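# Six arms hold a cloth flat above lanterns

## Task

Using the arm mounts given in the scene frame (metres, heading in degrees counter-clockwise from +x): arm1 at x=-0.87 y=+0.65 z=+0.72 heading -90; arm2 at x=-0.87 y=-0.65 z=+0.72 heading +90; arm3 at x=+0.00 y=+0.65 z=+0.72 heading -90; arm4 at x=+0.00 y=-0.65 z=+0.72 heading +90; arm5 at x=+0.87 y=+0.65 z=+0.72 heading -90; arm6 at x=+0.87 y=-0.65 z=+0.72 heading +90. Grip the cloth at its four handles and hold it motionless, with every part of it roughly a hand's width higher than the lantern tops, so that viewed from above it lies over the painted patch. At the end it must touch nothing else, each lantern must still stand upright in its present spot, no arm may be in contact with the cloth fabric itself (only the handles), and no gripper may hold a lantern.

## Robot and tools

Setup: six identical i2rt Big YAM arms, arm1 to arm6, each with six revolute joints, a two-finger gripper and a wrist camera (armN_cam_wrist). Two fixed room cameras, cam_high (overhead) and cam_low (side), also watch the scene. Arms sit along y=+0.65 (arm1, arm3, arm5, facing -y) and y=-0.65 (arm2, arm4, arm6, facing +y), at x=-0.87, 0 and +0.87, on a table top near z=0.72. A hand reaches about 1.0 m from its joint1 axis.

Frame: one scene frame, origin on the floor, +z up, lengths in metres. The hand point is midway between the fingertips; its z axis runs along the fingers, its y axis is the opening direction.

execute_actions(actions, cameras): actions is a list holding one action object or nothing. The action maps robot names (arm1 to arm6) to {"joints": {...}}. Each arm gets its own joints object; list only the keys you want to set. All values are absolute targets, not offsets, in radians except gripper_m in metres:
- joint1_rad -2.879 to 2.879: turns the arm about its foot, positive counter-clockwise seen from above, 0 points along the foot's facing.
- joint2_rad 0 to 3.141: shoulder; 0 is upper arm back and roughly level, increasing raises it up then forward.
- joint3_rad 0 to 3.019: elbow; 0 folded, increasing opens.
- joint4_rad -1.692 to 1.57: hand pitch, positive tips fingers up.
- joint5_rad -1.57 to 1.57: hand sideways swing, positive to the arm's right.
- joint6_rad -2.094 to 2.094: hand roll, positive clockwise viewed from behind.
- gripper_m 0 to 0.093: fingertip gap.
Tolerances for 'done' are ±0.045, 0.14, 0.09, 0.055, 0.03, 0.035 rad and ±0.003 m. Motions in one action start together and may finish at different times; one action lasts at most 15 s. Any unknown key or out-of-range number rejects the whole call. An omitted joint or arm may keep pushing toward an earlier target. cameras lists which images to return (null, omitted or ["all"] gives all, [] none). An empty actions list only reports state and images.

wait(seconds 0 to 10) commands nothing and returns state and images. zoom_image(camera, region [x0,y0,x1,y1] pixels, top-left origin, at most 504x504) enlarges part of a camera's latest image. read_manual only gives licence text. finished_scene(scene) ends scene 1 or 2 irreversibly and reports success; the next scene's task comes with it.

Results: joint_positions per arm; joint_status per joint of the last accepted action: done, off_target (resting away from target, maybe still pushing), contact_stop or time_out (target dropped and joint holds, though a timed-out joint may keep a nearby target and push; on_its_own names it), not_followed (a self/inter-arm collision check withheld targets, with a cause line; they may be retried on later actions). on_its_own lists uncommanded behaviour; 'held at' is the held target, not the position. To relieve a push, send the joint its reported position. Small target changes may not move a joint. MOTOR HOT appears from 85 °C; at 100 °C an OVER-TEMPERATURE FAULT drops the whole arm and gripper, and keys then read limit_stop_at_motor_heat; resend targets after cooling. A reported stop cancels the rest of that reply's motion and finish calls. A 'pictures' line gives the image order; camera lines list changed calibrations.

Calibration is given per camera (OpenCV K, distortion, T_world_to_cam, pos_world) for projecting scene points into images; expect small errors, larger for wrist cameras since they follow joint readings.

Plan: pick four arms near the cloth handles, open grippers, close on the handles only (never the fabric), lift in coordinated steps so the cloth stays taut and rises to about a hand's width above lantern tops, centred over the painted patch as seen from cam_high. Keep it clear of lanterns and other arms, let it settle, then finish.

Avoid: knocking lanterns over or out of the work area, grasping a lantern, letting arms press into each other (a hard press ends the run; the safety check ignores fingers, gripper bodies and wrist cameras), wide swinging paths since joints move at different speeds, long hard pushing that heats motors, and drops or slams. Loose objects may be nudged now and then. Robots do not wait for one another.

Each tool is called after "Call:" as name([rows], argument=value, ...), one row to a line, values as JSON.

## Session

Call:
execute_actions(actions=[])

Scene clock: 0.00 s.
arm1.joint_positions: joint1_rad=+0.013 joint2_rad=+0.424 joint3_rad=+1.451 joint4_rad=-1.544 joint5_rad=-0.008 joint6_rad=+0.013 gripper_m=+0.095
arm1.joint_status: not commanded
arm1.hand: x=-0.8623 y=+0.5287 z=+1.3165 quat_wxyz=(-0.353, -0.614, -0.611, +0.353) (m; scene frame)
arm2.joint_positions: joint1_rad=-0.010 joint2_rad=+0.451 joint3_rad=+1.449 joint4_rad=-1.544 joint5_rad=-0.010 joint6_rad=-0.015 gripper_m=+0.095
arm2.joint_status: not commanded
arm2.hand: x=-0.8707 y=-0.5228 z=+1.2769 quat_wxyz=(-0.348, +0.620, -0.612, -0.346) (m; scene frame)
arm3.joint_positions: joint1_rad=+0.017 joint2_rad=+0.424 joint3_rad=+1.448 joint4_rad=-1.522 joint5_rad=+0.005 joint6_rad=+0.007 gripper_m=+0.095
arm3.joint_status: not commanded
arm3.hand: x=-0.0001 y=+0.5312 z=+1.3128 quat_wxyz=(-0.360, -0.611, -0.604, +0.363) (m; scene frame)
arm4.joint_positions: joint1_rad=-0.001 joint2_rad=+0.422 joint3_rad=+1.478 joint4_rad=-1.532 joint5_rad=+0.009 joint6_rad=+0.003 gripper_m=+0.094
arm4.joint_status: not commanded
arm4.hand: x=+0.0027 y=-0.5388 z=+1.3286 quat_wxyz=(-0.371, +0.599, -0.609, -0.364) (m; scene frame)
arm5.joint_positions: joint1_rad=-0.011 joint2_rad=+0.447 joint3_rad=+1.465 joint4_rad=-1.548 joint5_rad=-0.015 joint6_rad=+0.005 gripper_m=+0.095
arm5.joint_status: not commanded
arm5.hand: x=+0.8604 y=+0.5211 z=+1.2772 quat_wxyz=(-0.346, -0.633, -0.598, +0.350) (m; scene frame)
arm6.joint_positions: joint1_rad=-0.014 joint2_rad=+0.440 joint3_rad=+1.454 joint4_rad=-1.553 joint5_rad=-0.013 joint6_rad=-0.002 gripper_m=+0.094
arm6.joint_status: not commanded
arm6.hand: x=+0.8707 y=-0.5295 z=+1.3648 quat_wxyz=(-0.350, +0.611, -0.619, -0.349) (m; scene frame)
pictures: arm1_cam_wrist, arm2_cam_wrist, arm3_cam_wrist, arm4_cam_wrist, arm5_cam_wrist, arm6_cam_wrist, cam_high, cam_low
Images, in order (width x height): arm1_cam_wrist 504x504, arm2_cam_wrist 504x504, arm3_cam_wrist 504x504, arm4_cam_wrist 504x504, arm5_cam_wrist 504x504, arm6_cam_wrist 504x504, cam_high 896x504, cam_low 896x504.

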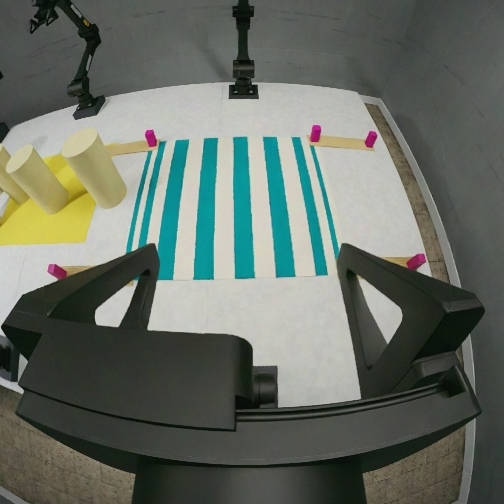

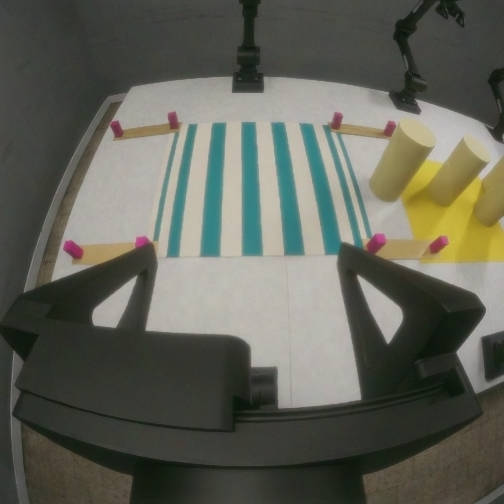

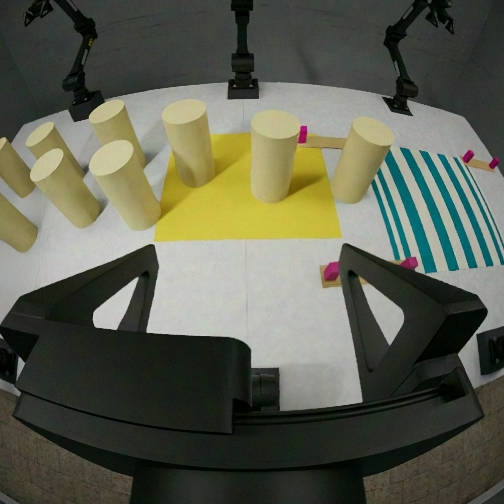

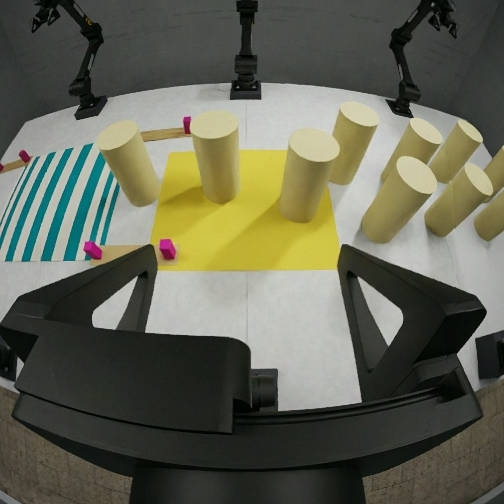

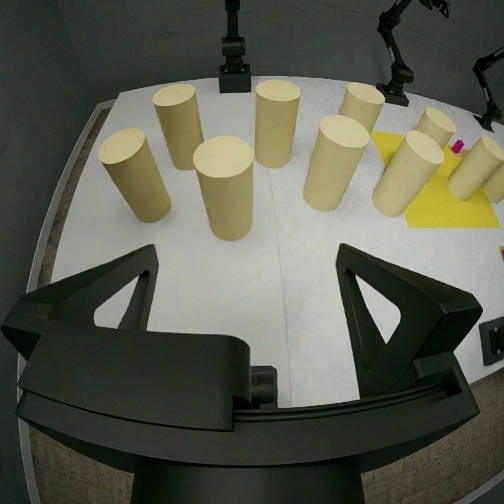

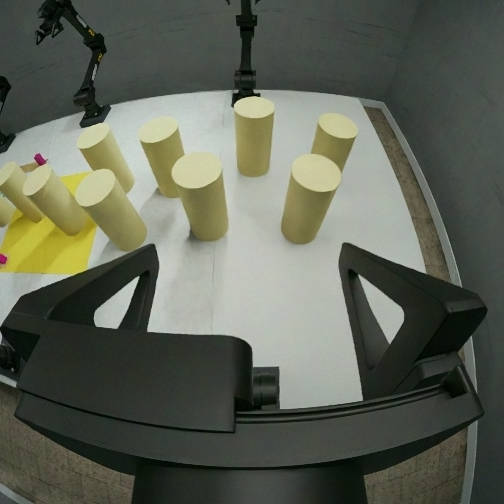

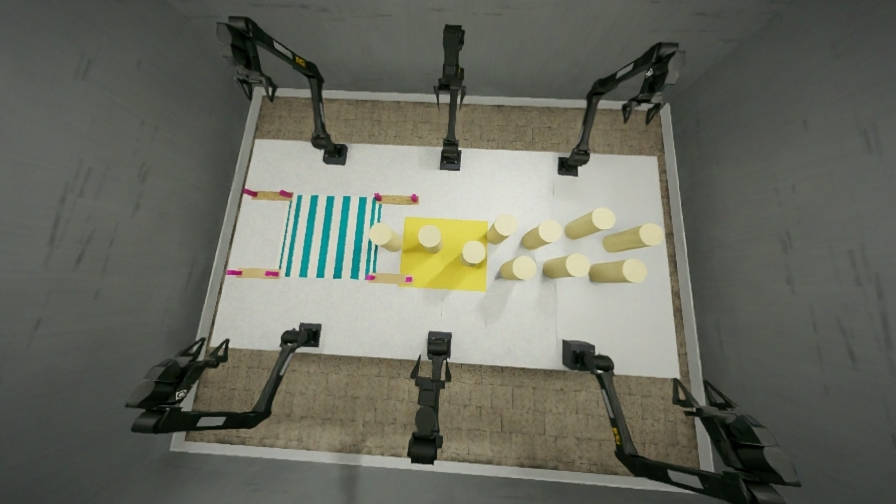

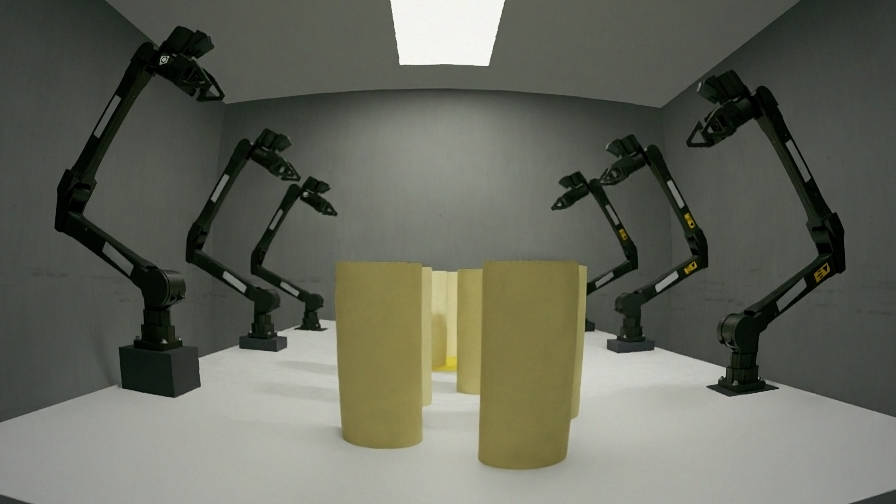

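Call:
zoom_image(camera="cam_high", region=[210,170,510,310])

Call:
zoom_image(camera="arm2_cam_wrist", region=[40,90,480,290])

Call:
zoom_image(camera="arm1_cam_wrist", region=[30,100,450,300])

Region (210, 170, 510, 310) of cam_high's 896x504 image, scaled by 1.680, with more detail than that image has; it fills the top 235 rows of this view, and the rest is white.

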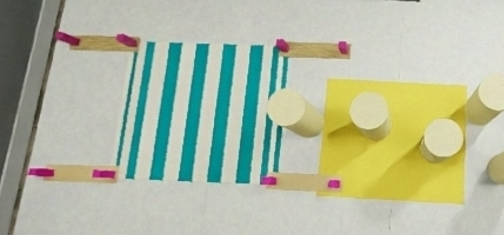

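Region (40, 90, 480, 290) of arm2_cam_wrist's 504x504 image, scaled by 1.145, with more detail than that image has; it fills the top 229 rows of this view, and the rest is white.

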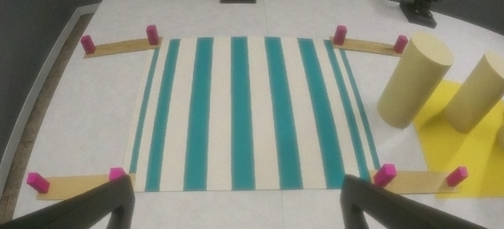

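Region (30, 100, 450, 300) of arm1_cam_wrist's 504x504 image, scaled by 1.200, with more detail than that image has; it fills the top 240 rows of this view, and the rest is white.

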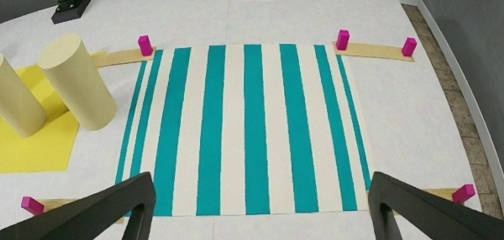

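Call:
execute_actions([
  {"arm1":{"joints":{"joint1_rad":-0.715,"joint2_rad":1.531,"joint3_rad":1.196,"joint4_rad":-1.236,"joint6_rad":-0.735,"gripper_m":0.078}},"arm2":{"joints":{"joint1_rad":0.558,"joint2_rad":1.642,"joint3_rad":1.426,"joint4_rad":-1.355,"joint6_rad":0.558,"gripper_m":0.078}},"arm3":{"joints":{"joint1_rad":-0.978,"joint2_rad":1.959,"joint3_rad":1.83,"joint4_rad":-1.404,"joint6_rad":-1.0,"gripper_m":0.078}},"arm4":{"joints":{"joint1_rad":0.882,"joint2_rad":2.096,"joint3_rad":2.04,"joint4_rad":-1.473,"joint6_rad":0.877,"gripper_m":0.078}}},
], cameras=["arm1_cam_wrist","arm2_cam_wrist","arm3_cam_wrist","arm4_cam_wrist","cam_high"])

Scene clock: 39.30 s.
arm1.joint_positions: joint1_rad=-0.716 joint2_rad=+1.533 joint3_rad=+1.195 joint4_rad=-1.243 joint5_rad=-0.009 joint6_rad=-0.727 gripper_m=+0.078
arm1.joint_status: all done
arm1.hand: x=-1.1573 y=+0.3259 z=+0.9040 quat_wxyz=(+0.004, -0.709, -0.705, -0.004) (m; scene frame)
arm2.joint_positions: joint1_rad=+0.558 joint2_rad=+1.636 joint3_rad=+1.421 joint4_rad=-1.360 joint5_rad=-0.010 joint6_rad=+0.544 gripper_m=+0.078
arm2.joint_status: all done
arm2.hand: x=-1.1303 y=-0.2394 z=+0.9031 quat_wxyz=(+0.005, +0.713, -0.701, +0.001) (m; scene frame)
arm3.joint_positions: joint1_rad=-0.985 joint2_rad=+1.966 joint3_rad=+1.815 joint4_rad=-1.403 joint5_rad=+0.005 joint6_rad=-0.986 gripper_m=+0.078
arm3.joint_status: all done
arm3.hand: x=-0.5170 y=+0.3232 z=+0.9083 quat_wxyz=(+0.005, -0.714, -0.700, +0.009) (m; scene frame)
arm4.joint_positions: joint1_rad=+0.891 joint2_rad=+2.094 joint3_rad=+2.017 joint4_rad=-1.467 joint5_rad=+0.010 joint6_rad=+0.865 gripper_m=+0.078
arm4.joint_status: all done
arm4.hand: x=-0.5073 y=-0.2321 z=+0.9104 quat_wxyz=(-0.003, +0.714, -0.700, -0.013) (m; scene frame)
arm5.joint_positions: joint1_rad=-0.011 joint2_rad=+0.447 joint3_rad=+1.465 joint4_rad=-1.548 joint5_rad=-0.015 joint6_rad=+0.005 gripper_m=+0.095
arm5.joint_status: not commanded
arm5.hand: x=+0.8604 y=+0.5211 z=+1.2772 quat_wxyz=(-0.346, -0.633, -0.598, +0.350) (m; scene frame)
arm6.joint_positions: joint1_rad=-0.014 joint2_rad=+0.440 joint3_rad=+1.454 joint4_rad=-1.553 joint5_rad=-0.013 joint6_rad=-0.002 gripper_m=+0.094
arm6.joint_status: not commanded
arm6.hand: x=+0.8707 y=-0.5295 z=+1.3648 quat_wxyz=(-0.350, +0.611, -0.619, -0.349) (m; scene frame)
pictures: arm1_cam_wrist, arm2_cam_wrist, arm3_cam_wrist, arm4_cam_wrist, cam_high
camera_calibration (this result's frames):
arm1_cam_wrist: T_world_to_cam=[[-0.999914, 0.0125118, -0.00389989, -1.15496], [0.00770785, 0.802113, 0.597123, -0.788329], [0.0105993, 0.597041, -0.80214, 0.67158], [0, 0, 0, 1]] pos_world=[-1.1559, 0.245818, 1.00493]
arm2_cam_wrist: T_world_to_cam=[[0.999879, 0.0139353, 0.00686068, 1.12915], [0.0069361, -0.795793, 0.605529, -0.727186], [0.0138979, -0.605408, -0.795794, 0.715153], [0, 0, 0, 1]] pos_world=[-1.13391, -0.161465, 1.0017]
arm3_cam_wrist: T_world_to_cam=[[-0.999521, 0.0307536, 0.00345013, -0.528303], [0.0269759, 0.81121, 0.584133, -0.768741], [0.0151654, 0.583946, -0.811651, 0.683336], [0, 0, 0, 1]] pos_world=[-0.517675, 0.240826, 1.0055]
arm4_cam_wrist: T_world_to_cam=[[0.999626, 0.016581, -0.0217482, 0.53206], [0.0259018, -0.829201, 0.55835, -0.682059], [-0.00877558, -0.558705, -0.82932, 0.742273], [0, 0, 0, 1]] pos_world=[-0.50768, -0.159675, 1.00798]
Images, in order (width x height): arm1_cam_wrist 504x504, arm2_cam_wrist 504x504, arm3_cam_wrist 504x504, arm4_cam_wrist 504x504, cam_high 896x504.

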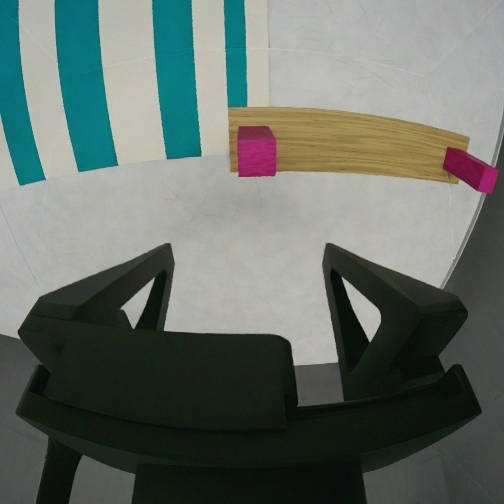

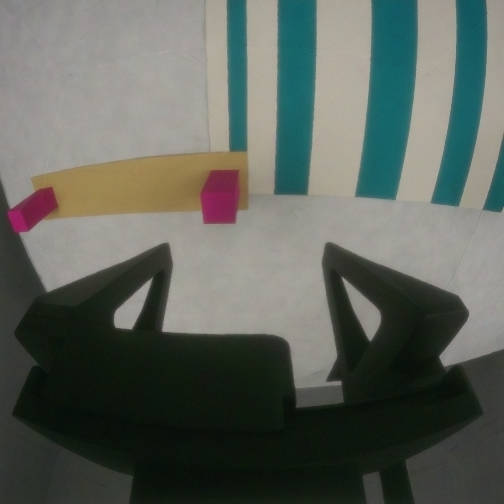

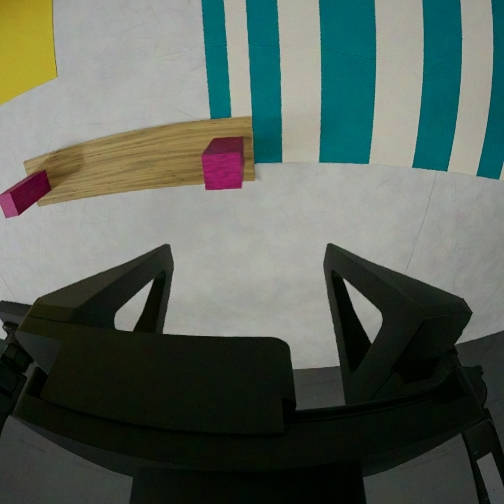

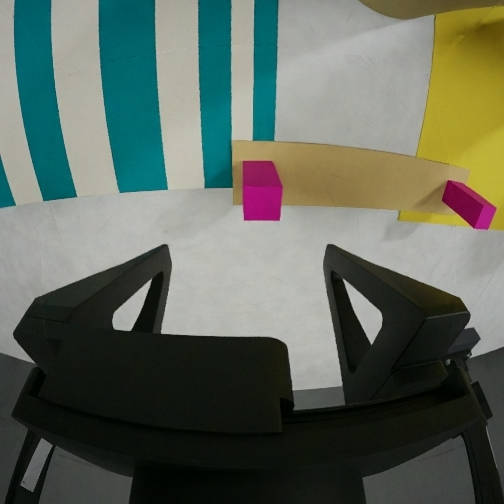

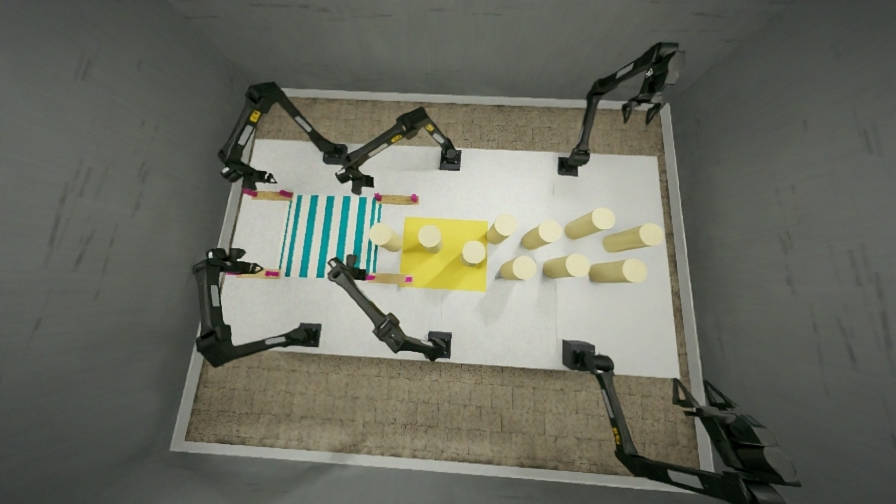

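Call:
execute_actions([
  {"arm1":{"joints":{"joint1_rad":-0.688,"joint2_rad":1.64,"joint3_rad":1.156,"joint4_rad":-1.087,"joint6_rad":-0.715}},"arm2":{"joints":{"joint1_rad":0.637,"joint2_rad":1.664,"joint3_rad":1.291,"joint4_rad":-1.198,"joint6_rad":0.645}},"arm3":{"joints":{"joint1_rad":-0.935,"joint2_rad":1.99,"joint3_rad":1.68,"joint4_rad":-1.261,"joint6_rad":-0.96}},"arm4":{"joints":{"joint1_rad":0.9,"joint2_rad":2.111,"joint3_rad":1.864,"joint4_rad":-1.324,"joint6_rad":0.9}}},
], cameras=["arm1_cam_wrist","arm2_cam_wrist","arm3_cam_wrist","arm4_cam_wrist"])

Scene clock: 60.63 s.
arm1.joint_positions: joint1_rad=-0.697 joint2_rad=+1.649 joint3_rad=+1.154 joint4_rad=-1.098 joint5_rad=-0.009 joint6_rad=-0.723 gripper_m=+0.078
arm1.joint_status: all done
arm1.hand: x=-1.1627 y=+0.3084 z=+0.8404 quat_wxyz=(+0.004, -0.704, -0.710, -0.010) (m; scene frame)
arm2.joint_positions: joint1_rad=+0.644 joint2_rad=+1.651 joint3_rad=+1.293 joint4_rad=-1.211 joint5_rad=-0.010 joint6_rad=+0.631 gripper_m=+0.078
arm2.joint_status: all done
arm2.hand: x=-1.1595 y=-0.2698 z=+0.8498 quat_wxyz=(+0.004, +0.713, -0.701, -0.002) (m; scene frame)
arm3.joint_positions: joint1_rad=-0.932 joint2_rad=+1.987 joint3_rad=+1.683 joint4_rad=-1.275 joint5_rad=+0.005 joint6_rad=-0.973 gripper_m=+0.078
arm3.joint_status: all done
arm3.hand: x=-0.4891 y=+0.3039 z=+0.8467 quat_wxyz=(+0.002, -0.700, -0.714, -0.003) (m; scene frame)
arm4.joint_positions: joint1_rad=+0.891 joint2_rad=+2.094 joint3_rad=+1.859 joint4_rad=-1.333 joint5_rad=+0.010 joint6_rad=+0.888 gripper_m=+0.078
arm4.joint_status: all done
arm4.hand: x=-0.4956 y=-0.2417 z=+0.8507 quat_wxyz=(-0.004, +0.706, -0.708, -0.002) (m; scene frame)
arm5.joint_positions: joint1_rad=-0.011 joint2_rad=+0.447 joint3_rad=+1.465 joint4_rad=-1.548 joint5_rad=-0.015 joint6_rad=+0.005 gripper_m=+0.095
arm5.joint_status: not commanded
arm5.hand: x=+0.8604 y=+0.5211 z=+1.2772 quat_wxyz=(-0.346, -0.633, -0.598, +0.350) (m; scene frame)
arm6.joint_positions: joint1_rad=-0.014 joint2_rad=+0.440 joint3_rad=+1.454 joint4_rad=-1.553 joint5_rad=-0.013 joint6_rad=-0.002 gripper_m=+0.094
arm6.joint_status: not commanded
arm6.hand: x=+0.8707 y=-0.5295 z=+1.3648 quat_wxyz=(-0.350, +0.611, -0.619, -0.349) (m; scene frame)
pictures: arm1_cam_wrist, arm2_cam_wrist, arm3_cam_wrist, arm4_cam_wrist
camera_calibration (this result's frames):
arm1_cam_wrist: T_world_to_cam=[[-0.999928, -0.003251, -0.0115695, -1.14907], [-0.00958122, 0.796783, 0.60419, -0.760727], [0.00725419, 0.604257, -0.796756, 0.62049], [0, 0, 0, 1]] pos_world=[-1.16077, 0.227463, 0.940709]
arm2_cam_wrist: T_world_to_cam=[[0.999913, 0.012774, 0.00340707, 1.16182], [0.0081591, -0.799032, 0.601233, -0.714651], [0.0104025, -0.601153, -0.799067, 0.654598], [0, 0, 0, 1]] pos_world=[-1.16269, -0.192357, 0.948781]
arm3_cam_wrist: T_world_to_cam=[[-0.999821, -0.00841104, -0.0169189, -0.470666], [-0.0168331, 0.803227, 0.595436, -0.746413], [0.00858144, 0.595614, -0.803225, 0.630358], [0, 0, 0, 1]] pos_world=[-0.488556, 0.22013, 0.942797]
arm4_cam_wrist: T_world_to_cam=[[0.999971, -0.00648052, -0.00388286, 0.498649], [-0.00310304, -0.820937, 0.57101, -0.680142], [-0.00688803, -0.570982, -0.820934, 0.678338], [0, 0, 0, 1]] pos_world=[-0.496073, -0.167804, 0.947174]
Images, in order (width x height): arm1_cam_wrist 504x504, arm2_cam_wrist 504x504, arm3_cam_wrist 504x504, arm4_cam_wrist 504x504.

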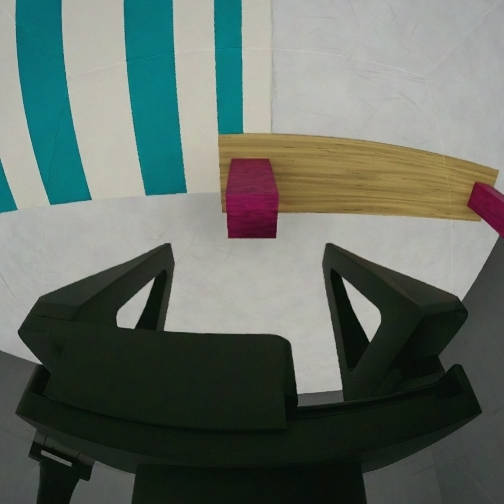

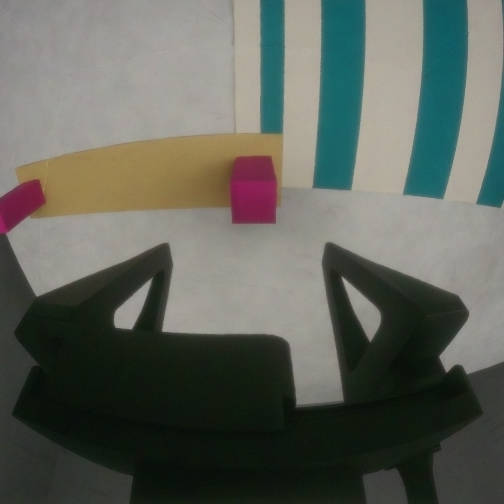

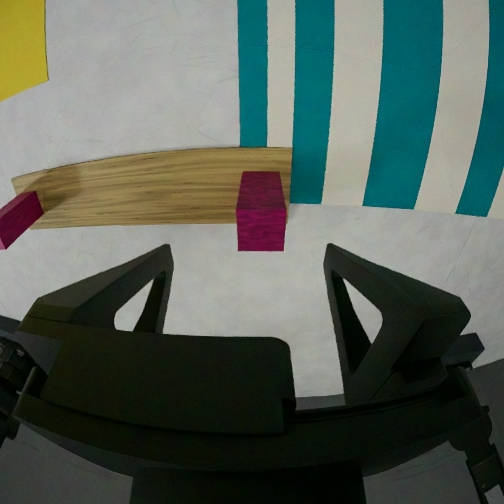

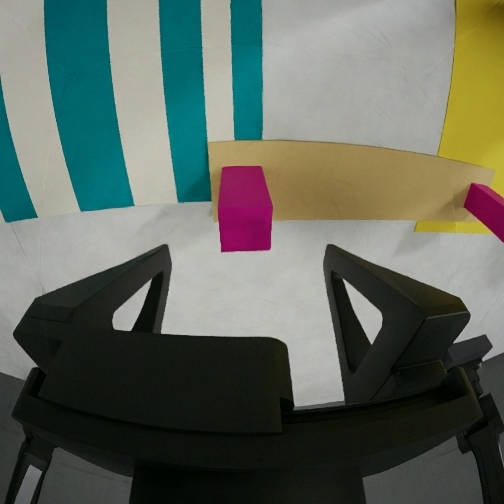

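Call:
execute_actions([
  {"arm1":{"joints":{"joint2_rad":1.73,"joint3_rad":1.085,"joint4_rad":-0.925}},"arm2":{"joints":{"joint2_rad":1.74,"joint3_rad":1.205,"joint4_rad":-1.04}},"arm3":{"joints":{"joint2_rad":2.055,"joint3_rad":1.6,"joint4_rad":-1.12}},"arm4":{"joints":{"joint2_rad":2.17,"joint3_rad":1.78,"joint4_rad":-1.195}}},
], cameras=["arm1_cam_wrist","arm2_cam_wrist","arm3_cam_wrist","arm4_cam_wrist"])

Scene clock: 67.43 s.
arm1.joint_positions: joint1_rad=-0.697 joint2_rad=+1.737 joint3_rad=+1.084 joint4_rad=-0.936 joint5_rad=-0.009 joint6_rad=-0.723 gripper_m=+0.078
arm1.joint_status: all done
arm1.hand: x=-1.1637 y=+0.3088 z=+0.7796 quat_wxyz=(+0.004, -0.704, -0.710, -0.008) (m; scene frame)
arm2.joint_positions: joint1_rad=+0.644 joint2_rad=+1.741 joint3_rad=+1.204 joint4_rad=-1.052 joint5_rad=-0.010 joint6_rad=+0.632 gripper_m=+0.078
arm2.joint_status: all done
arm2.hand: x=-1.1587 y=-0.2708 z=+0.7779 quat_wxyz=(+0.005, +0.713, -0.701, +0.008) (m; scene frame)
arm3.joint_positions: joint1_rad=-0.932 joint2_rad=+2.060 joint3_rad=+1.602 joint4_rad=-1.133 joint5_rad=+0.005 joint6_rad=-0.973 gripper_m=+0.078
arm3.joint_status: all done
arm3.hand: x=-0.4874 y=+0.3052 z=+0.7757 quat_wxyz=(+0.001, -0.700, -0.714, -0.009) (m; scene frame)
arm4.joint_positions: joint1_rad=+0.891 joint2_rad=+2.151 joint3_rad=+1.777 joint4_rad=-1.204 joint5_rad=+0.010 joint6_rad=+0.888 gripper_m=+0.078
arm4.joint_status: all done
arm4.hand: x=-0.4941 y=-0.2429 z=+0.7858 quat_wxyz=(-0.005, +0.706, -0.708, +0.003) (m; scene frame)
arm5.joint_positions: joint1_rad=-0.011 joint2_rad=+0.447 joint3_rad=+1.465 joint4_rad=-1.548 joint5_rad=-0.015 joint6_rad=+0.005 gripper_m=+0.095
arm5.joint_status: not commanded
arm5.hand: x=+0.8604 y=+0.5211 z=+1.2772 quat_wxyz=(-0.346, -0.633, -0.598, +0.350) (m; scene frame)
arm6.joint_positions: joint1_rad=-0.014 joint2_rad=+0.440 joint3_rad=+1.454 joint4_rad=-1.553 joint5_rad=-0.013 joint6_rad=-0.002 gripper_m=+0.094
arm6.joint_status: not commanded
arm6.hand: x=+0.8707 y=-0.5295 z=+1.3648 quat_wxyz=(-0.350, +0.611, -0.619, -0.349) (m; scene frame)
pictures: arm1_cam_wrist, arm2_cam_wrist, arm3_cam_wrist, arm4_cam_wrist
camera_calibration (this result's frames):
arm1_cam_wrist: T_world_to_cam=[[-0.999952, -0.00295298, -0.00930714, -1.1527], [-0.00796211, 0.798349, 0.602142, -0.721215], [0.00565224, 0.602187, -0.798335, 0.571812], [0, 0, 0, 1]] pos_world=[-1.16162, 0.22804, 0.880043]
arm2_cam_wrist: T_world_to_cam=[[0.999806, 0.0125181, 0.0151835, 1.15187], [0.000561843, -0.789425, 0.613847, -0.688295], [0.0196705, -0.61372, -0.789279, 0.596328], [0, 0, 0, 1]] pos_world=[-1.16299, -0.191798, 0.875687]
arm3_cam_wrist: T_world_to_cam=[[-0.999598, -0.00785484, -0.0272326, -0.462221], [-0.022653, 0.798871, 0.601076, -0.710996], [0.017034, 0.601452, -0.798728, 0.571333], [0, 0, 0, 1]] pos_world=[-0.487873, 0.220734, 0.871115]
arm4_cam_wrist: T_world_to_cam=[[0.999971, -0.00685793, 0.00323928, 0.491223], [-0.00747227, -0.817613, 0.57572, -0.649173], [-0.00129977, -0.575728, -0.81764, 0.623375], [0, 0, 0, 1]] pos_world=[-0.495249, -0.168509, 0.881847]
Images, in order (width x height): arm1_cam_wrist 504x504, arm2_cam_wrist 504x504, arm3_cam_wrist 504x504, arm4_cam_wrist 504x504.

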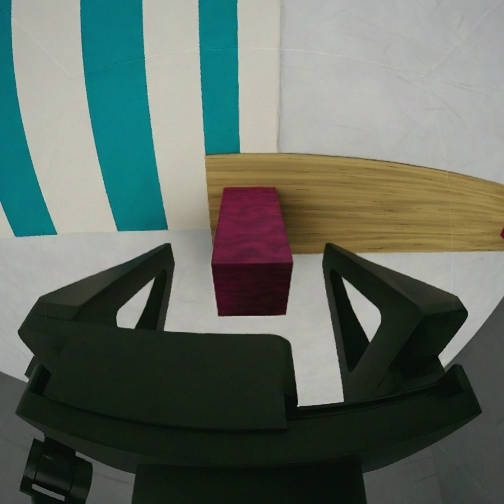

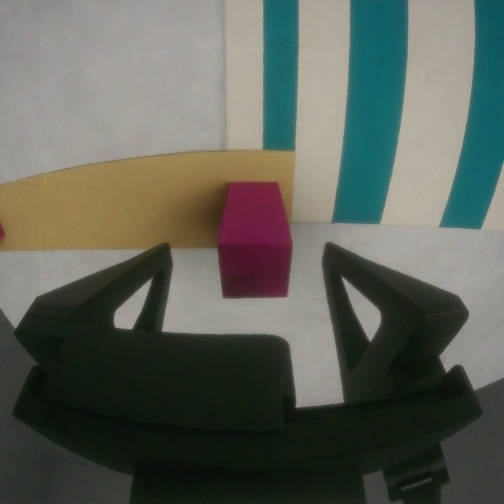

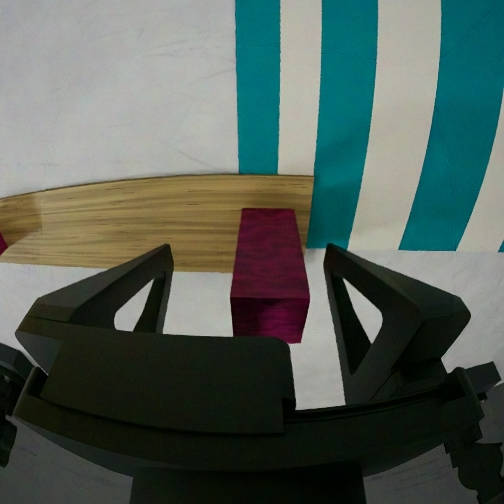

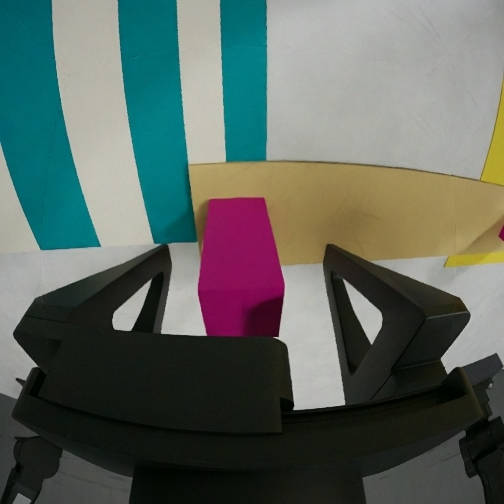

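Call:
execute_actions([
  {"arm1":{"joints":{"gripper_m":0}},"arm2":{"joints":{"gripper_m":0}},"arm3":{"joints":{"gripper_m":0}},"arm4":{"joints":{"gripper_m":0}}},
], cameras=["arm1_cam_wrist","arm2_cam_wrist","arm3_cam_wrist","arm4_cam_wrist"])

Scene clock: 72.43 s.
arm1.joint_positions: joint1_rad=-0.697 joint2_rad=+1.737 joint3_rad=+1.084 joint4_rad=-0.936 joint5_rad=-0.010 joint6_rad=-0.721 gripper_m=+0.029
arm1.joint_status: gripper_m off_target (ended at +0.029, target +0.000)
arm1.hand: x=-1.1636 y=+0.3087 z=+0.7796 quat_wxyz=(+0.004, -0.705, -0.709, -0.008) (m; scene frame)
arm2.joint_positions: joint1_rad=+0.641 joint2_rad=+1.741 joint3_rad=+1.204 joint4_rad=-1.052 joint5_rad=-0.006 joint6_rad=+0.635 gripper_m=+0.029
arm2.joint_status: gripper_m off_target (ended at +0.029, target +0.000)
arm2.hand: x=-1.1571 y=-0.2694 z=+0.7779 quat_wxyz=(+0.004, +0.711, -0.704, +0.008) (m; scene frame)
arm3.joint_positions: joint1_rad=-0.932 joint2_rad=+2.060 joint3_rad=+1.602 joint4_rad=-1.123 joint5_rad=+0.007 joint6_rad=-0.970 gripper_m=+0.029
arm3.joint_status: gripper_m off_target (ended at +0.029, target +0.000)
arm3.hand: x=-0.4897 y=+0.3040 z=+0.7756 quat_wxyz=(+0.003, -0.701, -0.713, -0.004) (m; scene frame)
arm4.joint_positions: joint1_rad=+0.891 joint2_rad=+2.151 joint3_rad=+1.777 joint4_rad=-1.198 joint5_rad=+0.005 joint6_rad=+0.891 gripper_m=+0.029
arm4.joint_status: gripper_m off_target (ended at +0.029, target +0.000)
arm4.hand: x=-0.4961 y=-0.2431 z=+0.7858 quat_wxyz=(-0.002, +0.705, -0.709, +0.000) (m; scene frame)
arm5.joint_positions: joint1_rad=-0.011 joint2_rad=+0.447 joint3_rad=+1.465 joint4_rad=-1.548 joint5_rad=-0.015 joint6_rad=+0.005 gripper_m=+0.095
arm5.joint_status: not commanded
arm5.hand: x=+0.8604 y=+0.5211 z=+1.2772 quat_wxyz=(-0.346, -0.633, -0.598, +0.350) (m; scene frame)
arm6.joint_positions: joint1_rad=-0.014 joint2_rad=+0.440 joint3_rad=+1.454 joint4_rad=-1.553 joint5_rad=-0.013 joint6_rad=-0.002 gripper_m=+0.094
arm6.joint_status: not commanded
arm6.hand: x=+0.8707 y=-0.5295 z=+1.3648 quat_wxyz=(-0.350, +0.611, -0.619, -0.349) (m; scene frame)
pictures: arm1_cam_wrist, arm2_cam_wrist, arm3_cam_wrist, arm4_cam_wrist
camera_calibration (this result's frames):
arm1_cam_wrist: T_world_to_cam=[[-0.999951, -0.000656457, -0.0098434, -1.15289], [-0.00644786, 0.798659, 0.60175, -0.719173], [0.00746649, 0.601784, -0.798624, 0.574323], [0, 0, 0, 1]] pos_world=[-1.16176, 0.227998, 0.880082]
arm2_cam_wrist: T_world_to_cam=[[0.999818, 0.00605818, 0.018081, 1.14624], [-0.00627038, -0.791013, 0.611767, -0.693943], [0.0180085, -0.611769, -0.790831, 0.59693], [0, 0, 0, 1]] pos_world=[-1.16114, -0.190679, 0.875877]
arm3_cam_wrist: T_world_to_cam=[[-0.99983, -0.00531995, -0.0176708, -0.472785], [-0.0148292, 0.801554, 0.597739, -0.704465], [0.0109841, 0.597899, -0.801496, 0.572332], [0, 0, 0, 1]] pos_world=[-0.489437, 0.219955, 0.871454]
arm4_cam_wrist: T_world_to_cam=[[0.999945, -0.00955254, -0.00433651, 0.498446], [-0.00531184, -0.817485, 0.575926, -0.64836], [-0.00904659, -0.575871, -0.81749, 0.619282], [0, 0, 0, 1]] pos_world=[-0.49626, -0.168636, 0.881826]
Images, in order (width x height): arm1_cam_wrist 504x504, arm2_cam_wrist 504x504, arm3_cam_wrist 504x504, arm4_cam_wrist 504x504.

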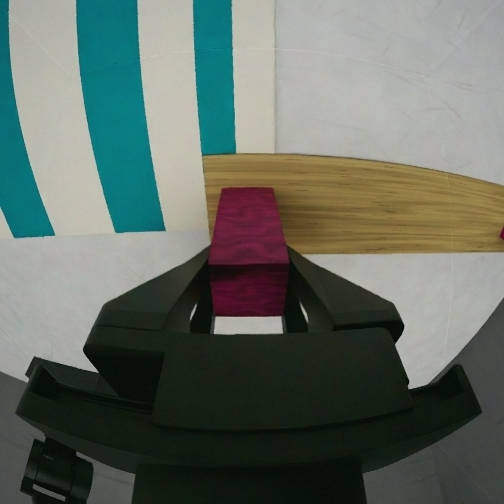

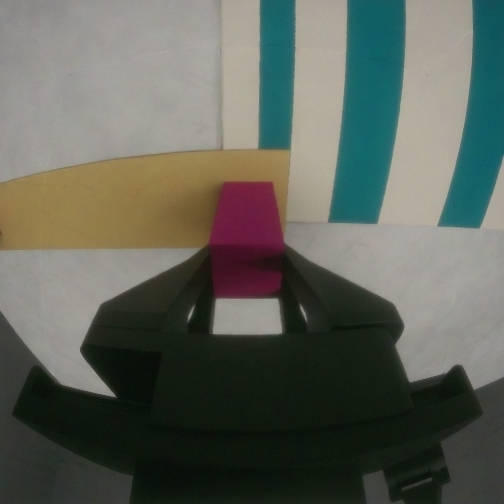

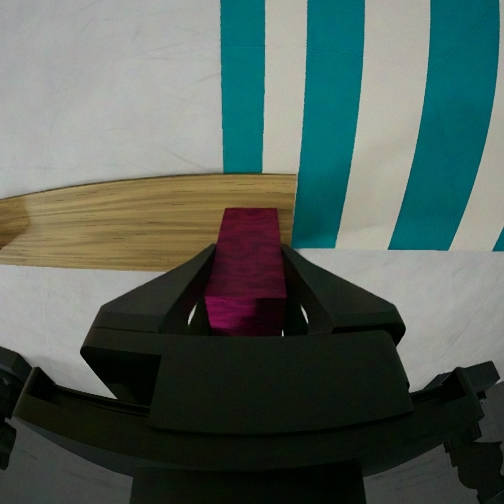

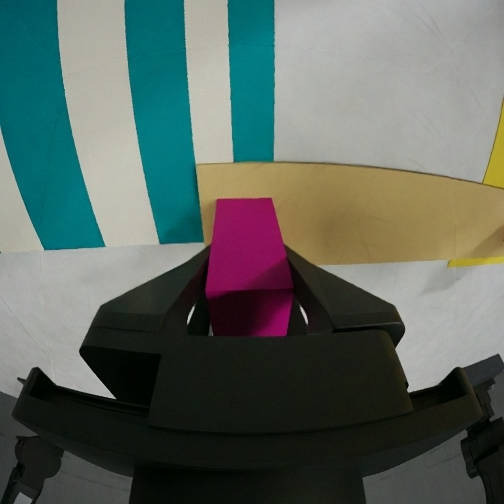

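Call:
execute_actions([
  {"arm1":{"joints":{"joint2_rad":1.525,"joint3_rad":1.39,"joint4_rad":-1.424}},"arm2":{"joints":{"joint2_rad":1.586,"joint3_rad":1.56,"joint4_rad":-1.527}},"arm3":{"joints":{"joint2_rad":1.929,"joint3_rad":1.96,"joint4_rad":-1.572}},"arm4":{"joints":{"joint1_rad":0.905,"joint2_rad":2.044,"joint3_rad":2.13,"joint4_rad":-1.623}}},
], cameras=["cam_high","cam_low"])

Scene clock: 93.77 s.
arm1.joint_positions: joint1_rad=-0.691 joint2_rad=+1.526 joint3_rad=+1.367 joint4_rad=-1.415 joint5_rad=-0.016 joint6_rad=-0.721 gripper_m=+0.029
arm1.joint_status: all done
arm1.hand: x=-1.1576 y=+0.3056 z=+0.9702 quat_wxyz=(+0.000, -0.703, -0.711, -0.001) (m; scene frame)
arm2.joint_positions: joint1_rad=+0.637 joint2_rad=+1.574 joint3_rad=+1.526 joint4_rad=-1.517 joint5_rad=+0.001 joint6_rad=+0.635 gripper_m=+0.029
arm2.joint_status: all done
arm2.hand: x=-1.1532 y=-0.2700 z=+0.9717 quat_wxyz=(-0.001, +0.709, -0.705, -0.003) (m; scene frame)
arm3.joint_positions: joint1_rad=-0.932 joint2_rad=+1.925 joint3_rad=+1.925 joint4_rad=-1.547 joint5_rad=+0.007 joint6_rad=-0.970 gripper_m=+0.029
arm3.joint_status: all done
arm3.hand: x=-0.4932 y=+0.3012 z=+0.9743 quat_wxyz=(+0.006, -0.701, -0.713, +0.013) (m; scene frame)
arm4.joint_positions: joint1_rad=+0.895 joint2_rad=+2.025 joint3_rad=+2.106 joint4_rad=-1.608 joint5_rad=+0.005 joint6_rad=+0.891 gripper_m=+0.029
arm4.joint_status: all done
arm4.hand: x=-0.4963 y=-0.2452 z=+0.9874 quat_wxyz=(+0.000, +0.706, -0.708, -0.022) (m; scene frame)
arm5.joint_positions: joint1_rad=-0.011 joint2_rad=+0.447 joint3_rad=+1.465 joint4_rad=-1.548 joint5_rad=-0.015 joint6_rad=+0.005 gripper_m=+0.095
arm5.joint_status: not commanded
arm5.hand: x=+0.8604 y=+0.5211 z=+1.2772 quat_wxyz=(-0.346, -0.633, -0.598, +0.350) (m; scene frame)
arm6.joint_positions: joint1_rad=-0.014 joint2_rad=+0.440 joint3_rad=+1.454 joint4_rad=-1.553 joint5_rad=-0.013 joint6_rad=-0.002 gripper_m=+0.094
arm6.joint_status: not commanded
arm6.hand: x=+0.8707 y=-0.5295 z=+1.3648 quat_wxyz=(-0.350, +0.611, -0.619, -0.349) (m; scene frame)
pictures: cam_high, cam_low
Images, in order (width x height): cam_high 896x504, cam_low 896x504.

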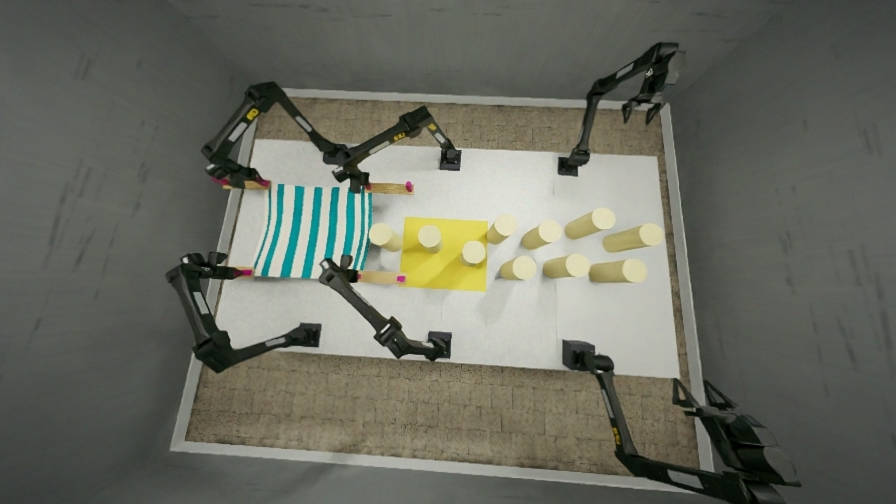

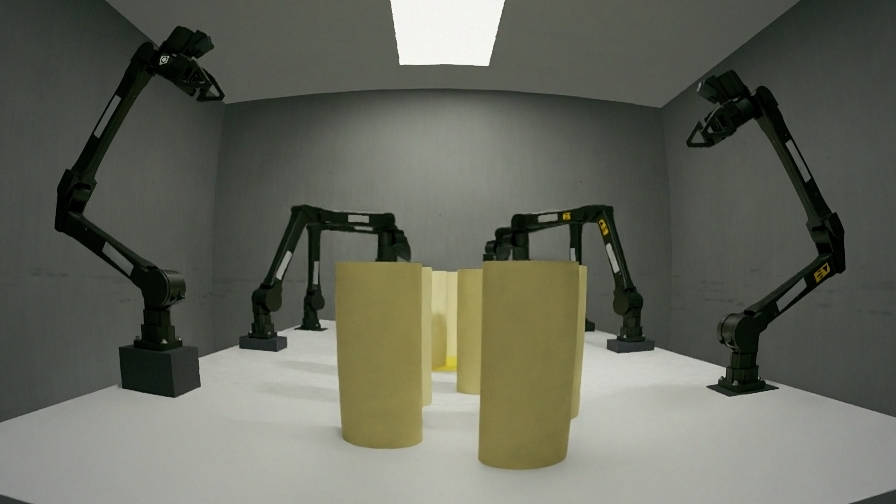

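Call:
execute_actions([
  {"arm1":{"joints":{"joint2_rad":1.40,"joint3_rad":1.78,"joint4_rad":-1.65}},"arm2":{"joints":{"joint2_rad":1.441,"joint3_rad":1.90,"joint4_rad":-1.63}},"arm3":{"joints":{"joint2_rad":1.785,"joint3_rad":2.255,"joint4_rad":-1.653}},"arm4":{"joints":{"joint2_rad":1.888,"joint3_rad":2.38,"joint4_rad":-1.662}}},
], cameras=["cam_high","cam_low"])

Scene clock: 97.73 s.
arm1.joint_positions: joint1_rad=-0.691 joint2_rad=+1.400 joint3_rad=+1.745 joint4_rad=-1.645 joint5_rad=-0.015 joint6_rad=-0.721 gripper_m=+0.029
arm1.joint_status: all done
arm1.hand: x=-1.1554 y=+0.3033 z=+1.1722 quat_wxyz=(-0.009, -0.695, -0.706, +0.135) (m; scene frame)
arm2.joint_positions: joint1_rad=+0.633 joint2_rad=+1.438 joint3_rad=+1.868 joint4_rad=-1.624 joint5_rad=+0.001 joint6_rad=+0.635 gripper_m=+0.029
arm2.joint_status: all done
arm2.hand: x=-1.1531 y=-0.2669 z=+1.1722 quat_wxyz=(-0.029, +0.695, -0.694, -0.185) (m; scene frame)
arm3.joint_positions: joint1_rad=-0.932 joint2_rad=+1.790 joint3_rad=+2.220 joint4_rad=-1.635 joint5_rad=+0.007 joint6_rad=-0.970 gripper_m=+0.029
arm3.joint_status: all done
arm3.hand: x=-0.4933 y=+0.3009 z=+1.1728 quat_wxyz=(+0.036, -0.689, -0.701, +0.180) (m; scene frame)
arm4.joint_positions: joint1_rad=+0.895 joint2_rad=+1.869 joint3_rad=+2.357 joint4_rad=-1.653 joint5_rad=+0.005 joint6_rad=+0.892 gripper_m=+0.029
arm4.joint_status: all done
arm4.hand: x=-0.4903 y=-0.2499 z=+1.1870 quat_wxyz=(+0.019, +0.691, -0.694, -0.201) (m; scene frame)
arm5.joint_positions: joint1_rad=-0.011 joint2_rad=+0.447 joint3_rad=+1.465 joint4_rad=-1.548 joint5_rad=-0.015 joint6_rad=+0.005 gripper_m=+0.095
arm5.joint_status: not commanded
arm5.hand: x=+0.8604 y=+0.5211 z=+1.2772 quat_wxyz=(-0.346, -0.633, -0.598, +0.350) (m; scene frame)
arm6.joint_positions: joint1_rad=-0.014 joint2_rad=+0.440 joint3_rad=+1.454 joint4_rad=-1.553 joint5_rad=-0.013 joint6_rad=-0.002 gripper_m=+0.094
arm6.joint_status: not commanded
arm6.hand: x=+0.8707 y=-0.5295 z=+1.3648 quat_wxyz=(-0.350, +0.611, -0.619, -0.349) (m; scene frame)
pictures: cam_high, cam_low
Images, in order (width x height): cam_high 896x504, cam_low 896x504.

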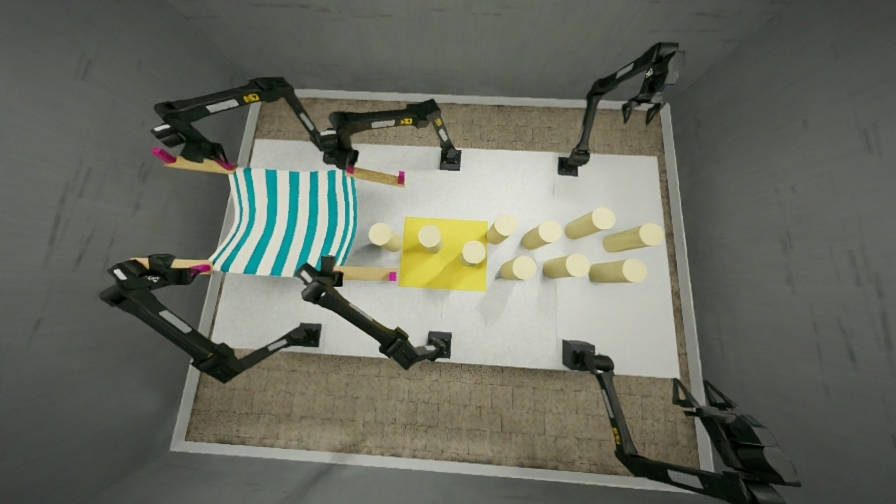

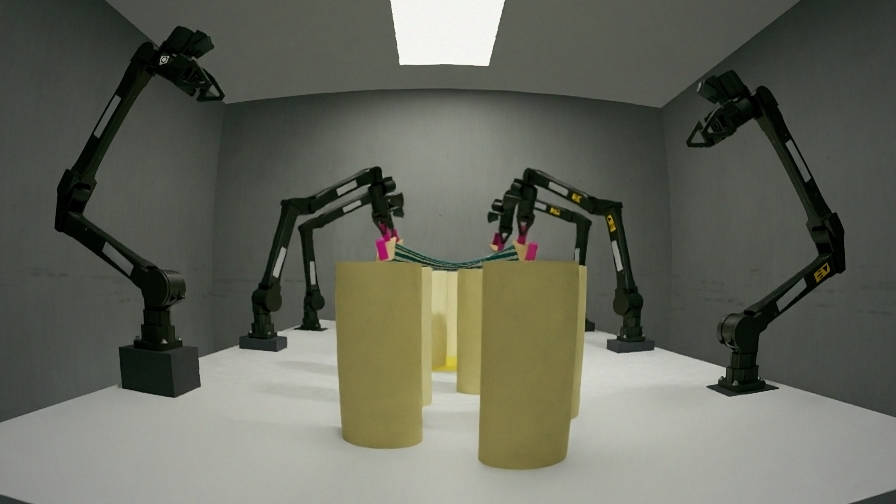

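Call:
execute_actions([
  {"arm1":{"joints":{"joint1_rad":-0.72,"joint2_rad":1.345,"joint3_rad":1.75,"joint4_rad":-1.65,"joint6_rad":-0.75}},"arm2":{"joints":{"joint1_rad":0.665,"joint2_rad":1.405,"joint3_rad":1.89,"joint4_rad":-1.65,"joint6_rad":0.665}},"arm3":{"joints":{"joint1_rad":-0.97,"joint2_rad":1.74,"joint3_rad":2.2,"joint4_rad":-1.65,"joint6_rad":-1.0}},"arm4":{"joints":{"joint1_rad":0.93,"joint2_rad":1.83,"joint3_rad":2.31,"joint4_rad":-1.65,"joint6_rad":0.92}}},
], cameras=["cam_high","cam_low"])

Scene clock: 113.20 s.
arm1.joint_positions: joint1_rad=-0.707 joint2_rad=+1.357 joint3_rad=+1.745 joint4_rad=-1.645 joint5_rad=-0.015 joint6_rad=-0.740 gripper_m=+0.029
arm1.joint_status: all done
arm1.hand: x=-1.1523 y=+0.3167 z=+1.1902 quat_wxyz=(-0.008, -0.691, -0.706, +0.157) (m; scene frame)
arm2.joint_positions: joint1_rad=+0.650 joint2_rad=+1.434 joint3_rad=+1.868 joint4_rad=-1.644 joint5_rad=+0.001 joint6_rad=+0.648 gripper_m=+0.029
arm2.joint_status: all done
arm2.hand: x=-1.1561 y=-0.2762 z=+1.1722 quat_wxyz=(-0.025, +0.698, -0.694, -0.178) (m; scene frame)
arm3.joint_positions: joint1_rad=-0.963 joint2_rad=+1.784 joint3_rad=+2.206 joint4_rad=-1.635 joint5_rad=+0.005 joint6_rad=-0.990 gripper_m=+0.029
arm3.joint_status: all done
arm3.hand: x=-0.5014 y=+0.3176 z=+1.1701 quat_wxyz=(+0.039, -0.694, -0.698, +0.175) (m; scene frame)
arm4.joint_positions: joint1_rad=+0.925 joint2_rad=+1.863 joint3_rad=+2.306 joint4_rad=-1.652 joint5_rad=+0.006 joint6_rad=+0.912 gripper_m=+0.029
arm4.joint_status: all done
arm4.hand: x=-0.4987 y=-0.2675 z=+1.1682 quat_wxyz=(+0.021, +0.698, -0.693, -0.178) (m; scene frame)
arm5.joint_positions: joint1_rad=-0.011 joint2_rad=+0.447 joint3_rad=+1.465 joint4_rad=-1.548 joint5_rad=-0.015 joint6_rad=+0.005 gripper_m=+0.095
arm5.joint_status: not commanded
arm5.hand: x=+0.8604 y=+0.5211 z=+1.2772 quat_wxyz=(-0.346, -0.633, -0.598, +0.350) (m; scene frame)
arm6.joint_positions: joint1_rad=-0.014 joint2_rad=+0.440 joint3_rad=+1.454 joint4_rad=-1.553 joint5_rad=-0.013 joint6_rad=-0.002 gripper_m=+0.094
arm6.joint_status: not commanded
arm6.hand: x=+0.8707 y=-0.5295 z=+1.3648 quat_wxyz=(-0.350, +0.611, -0.619, -0.349) (m; scene frame)
pictures: cam_high, cam_low
Images, in order (width x height): cam_high 896x504, cam_low 896x504.

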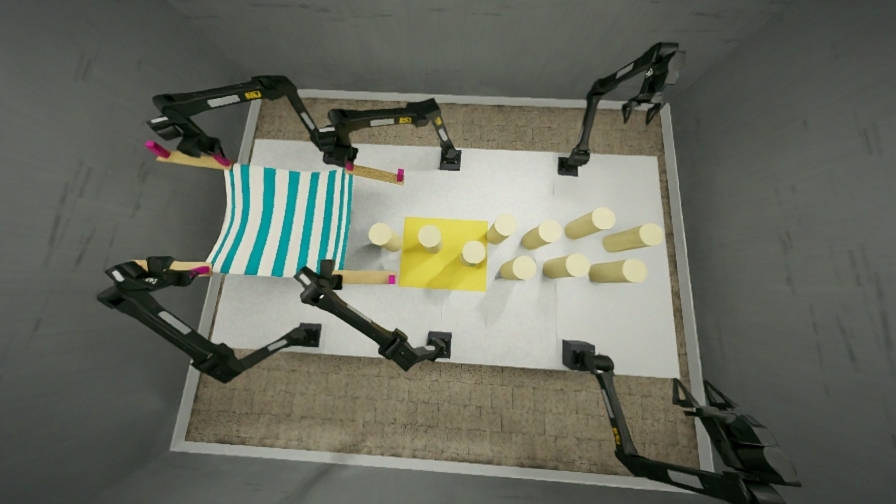

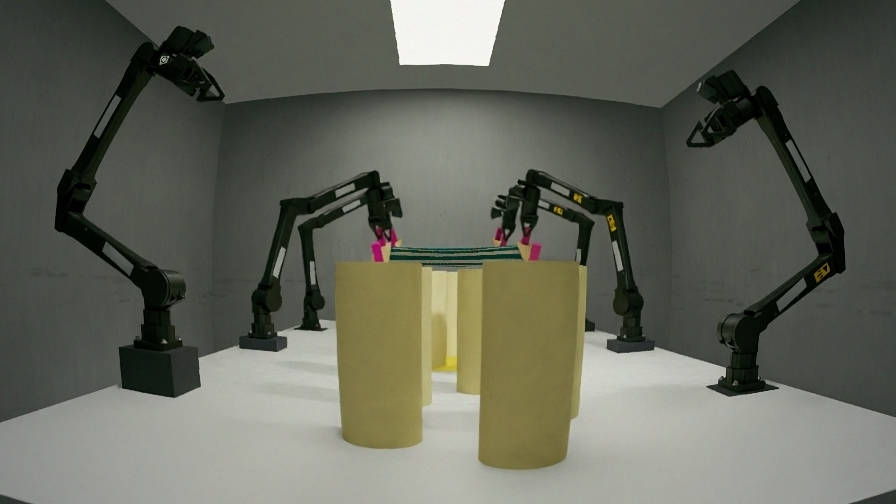

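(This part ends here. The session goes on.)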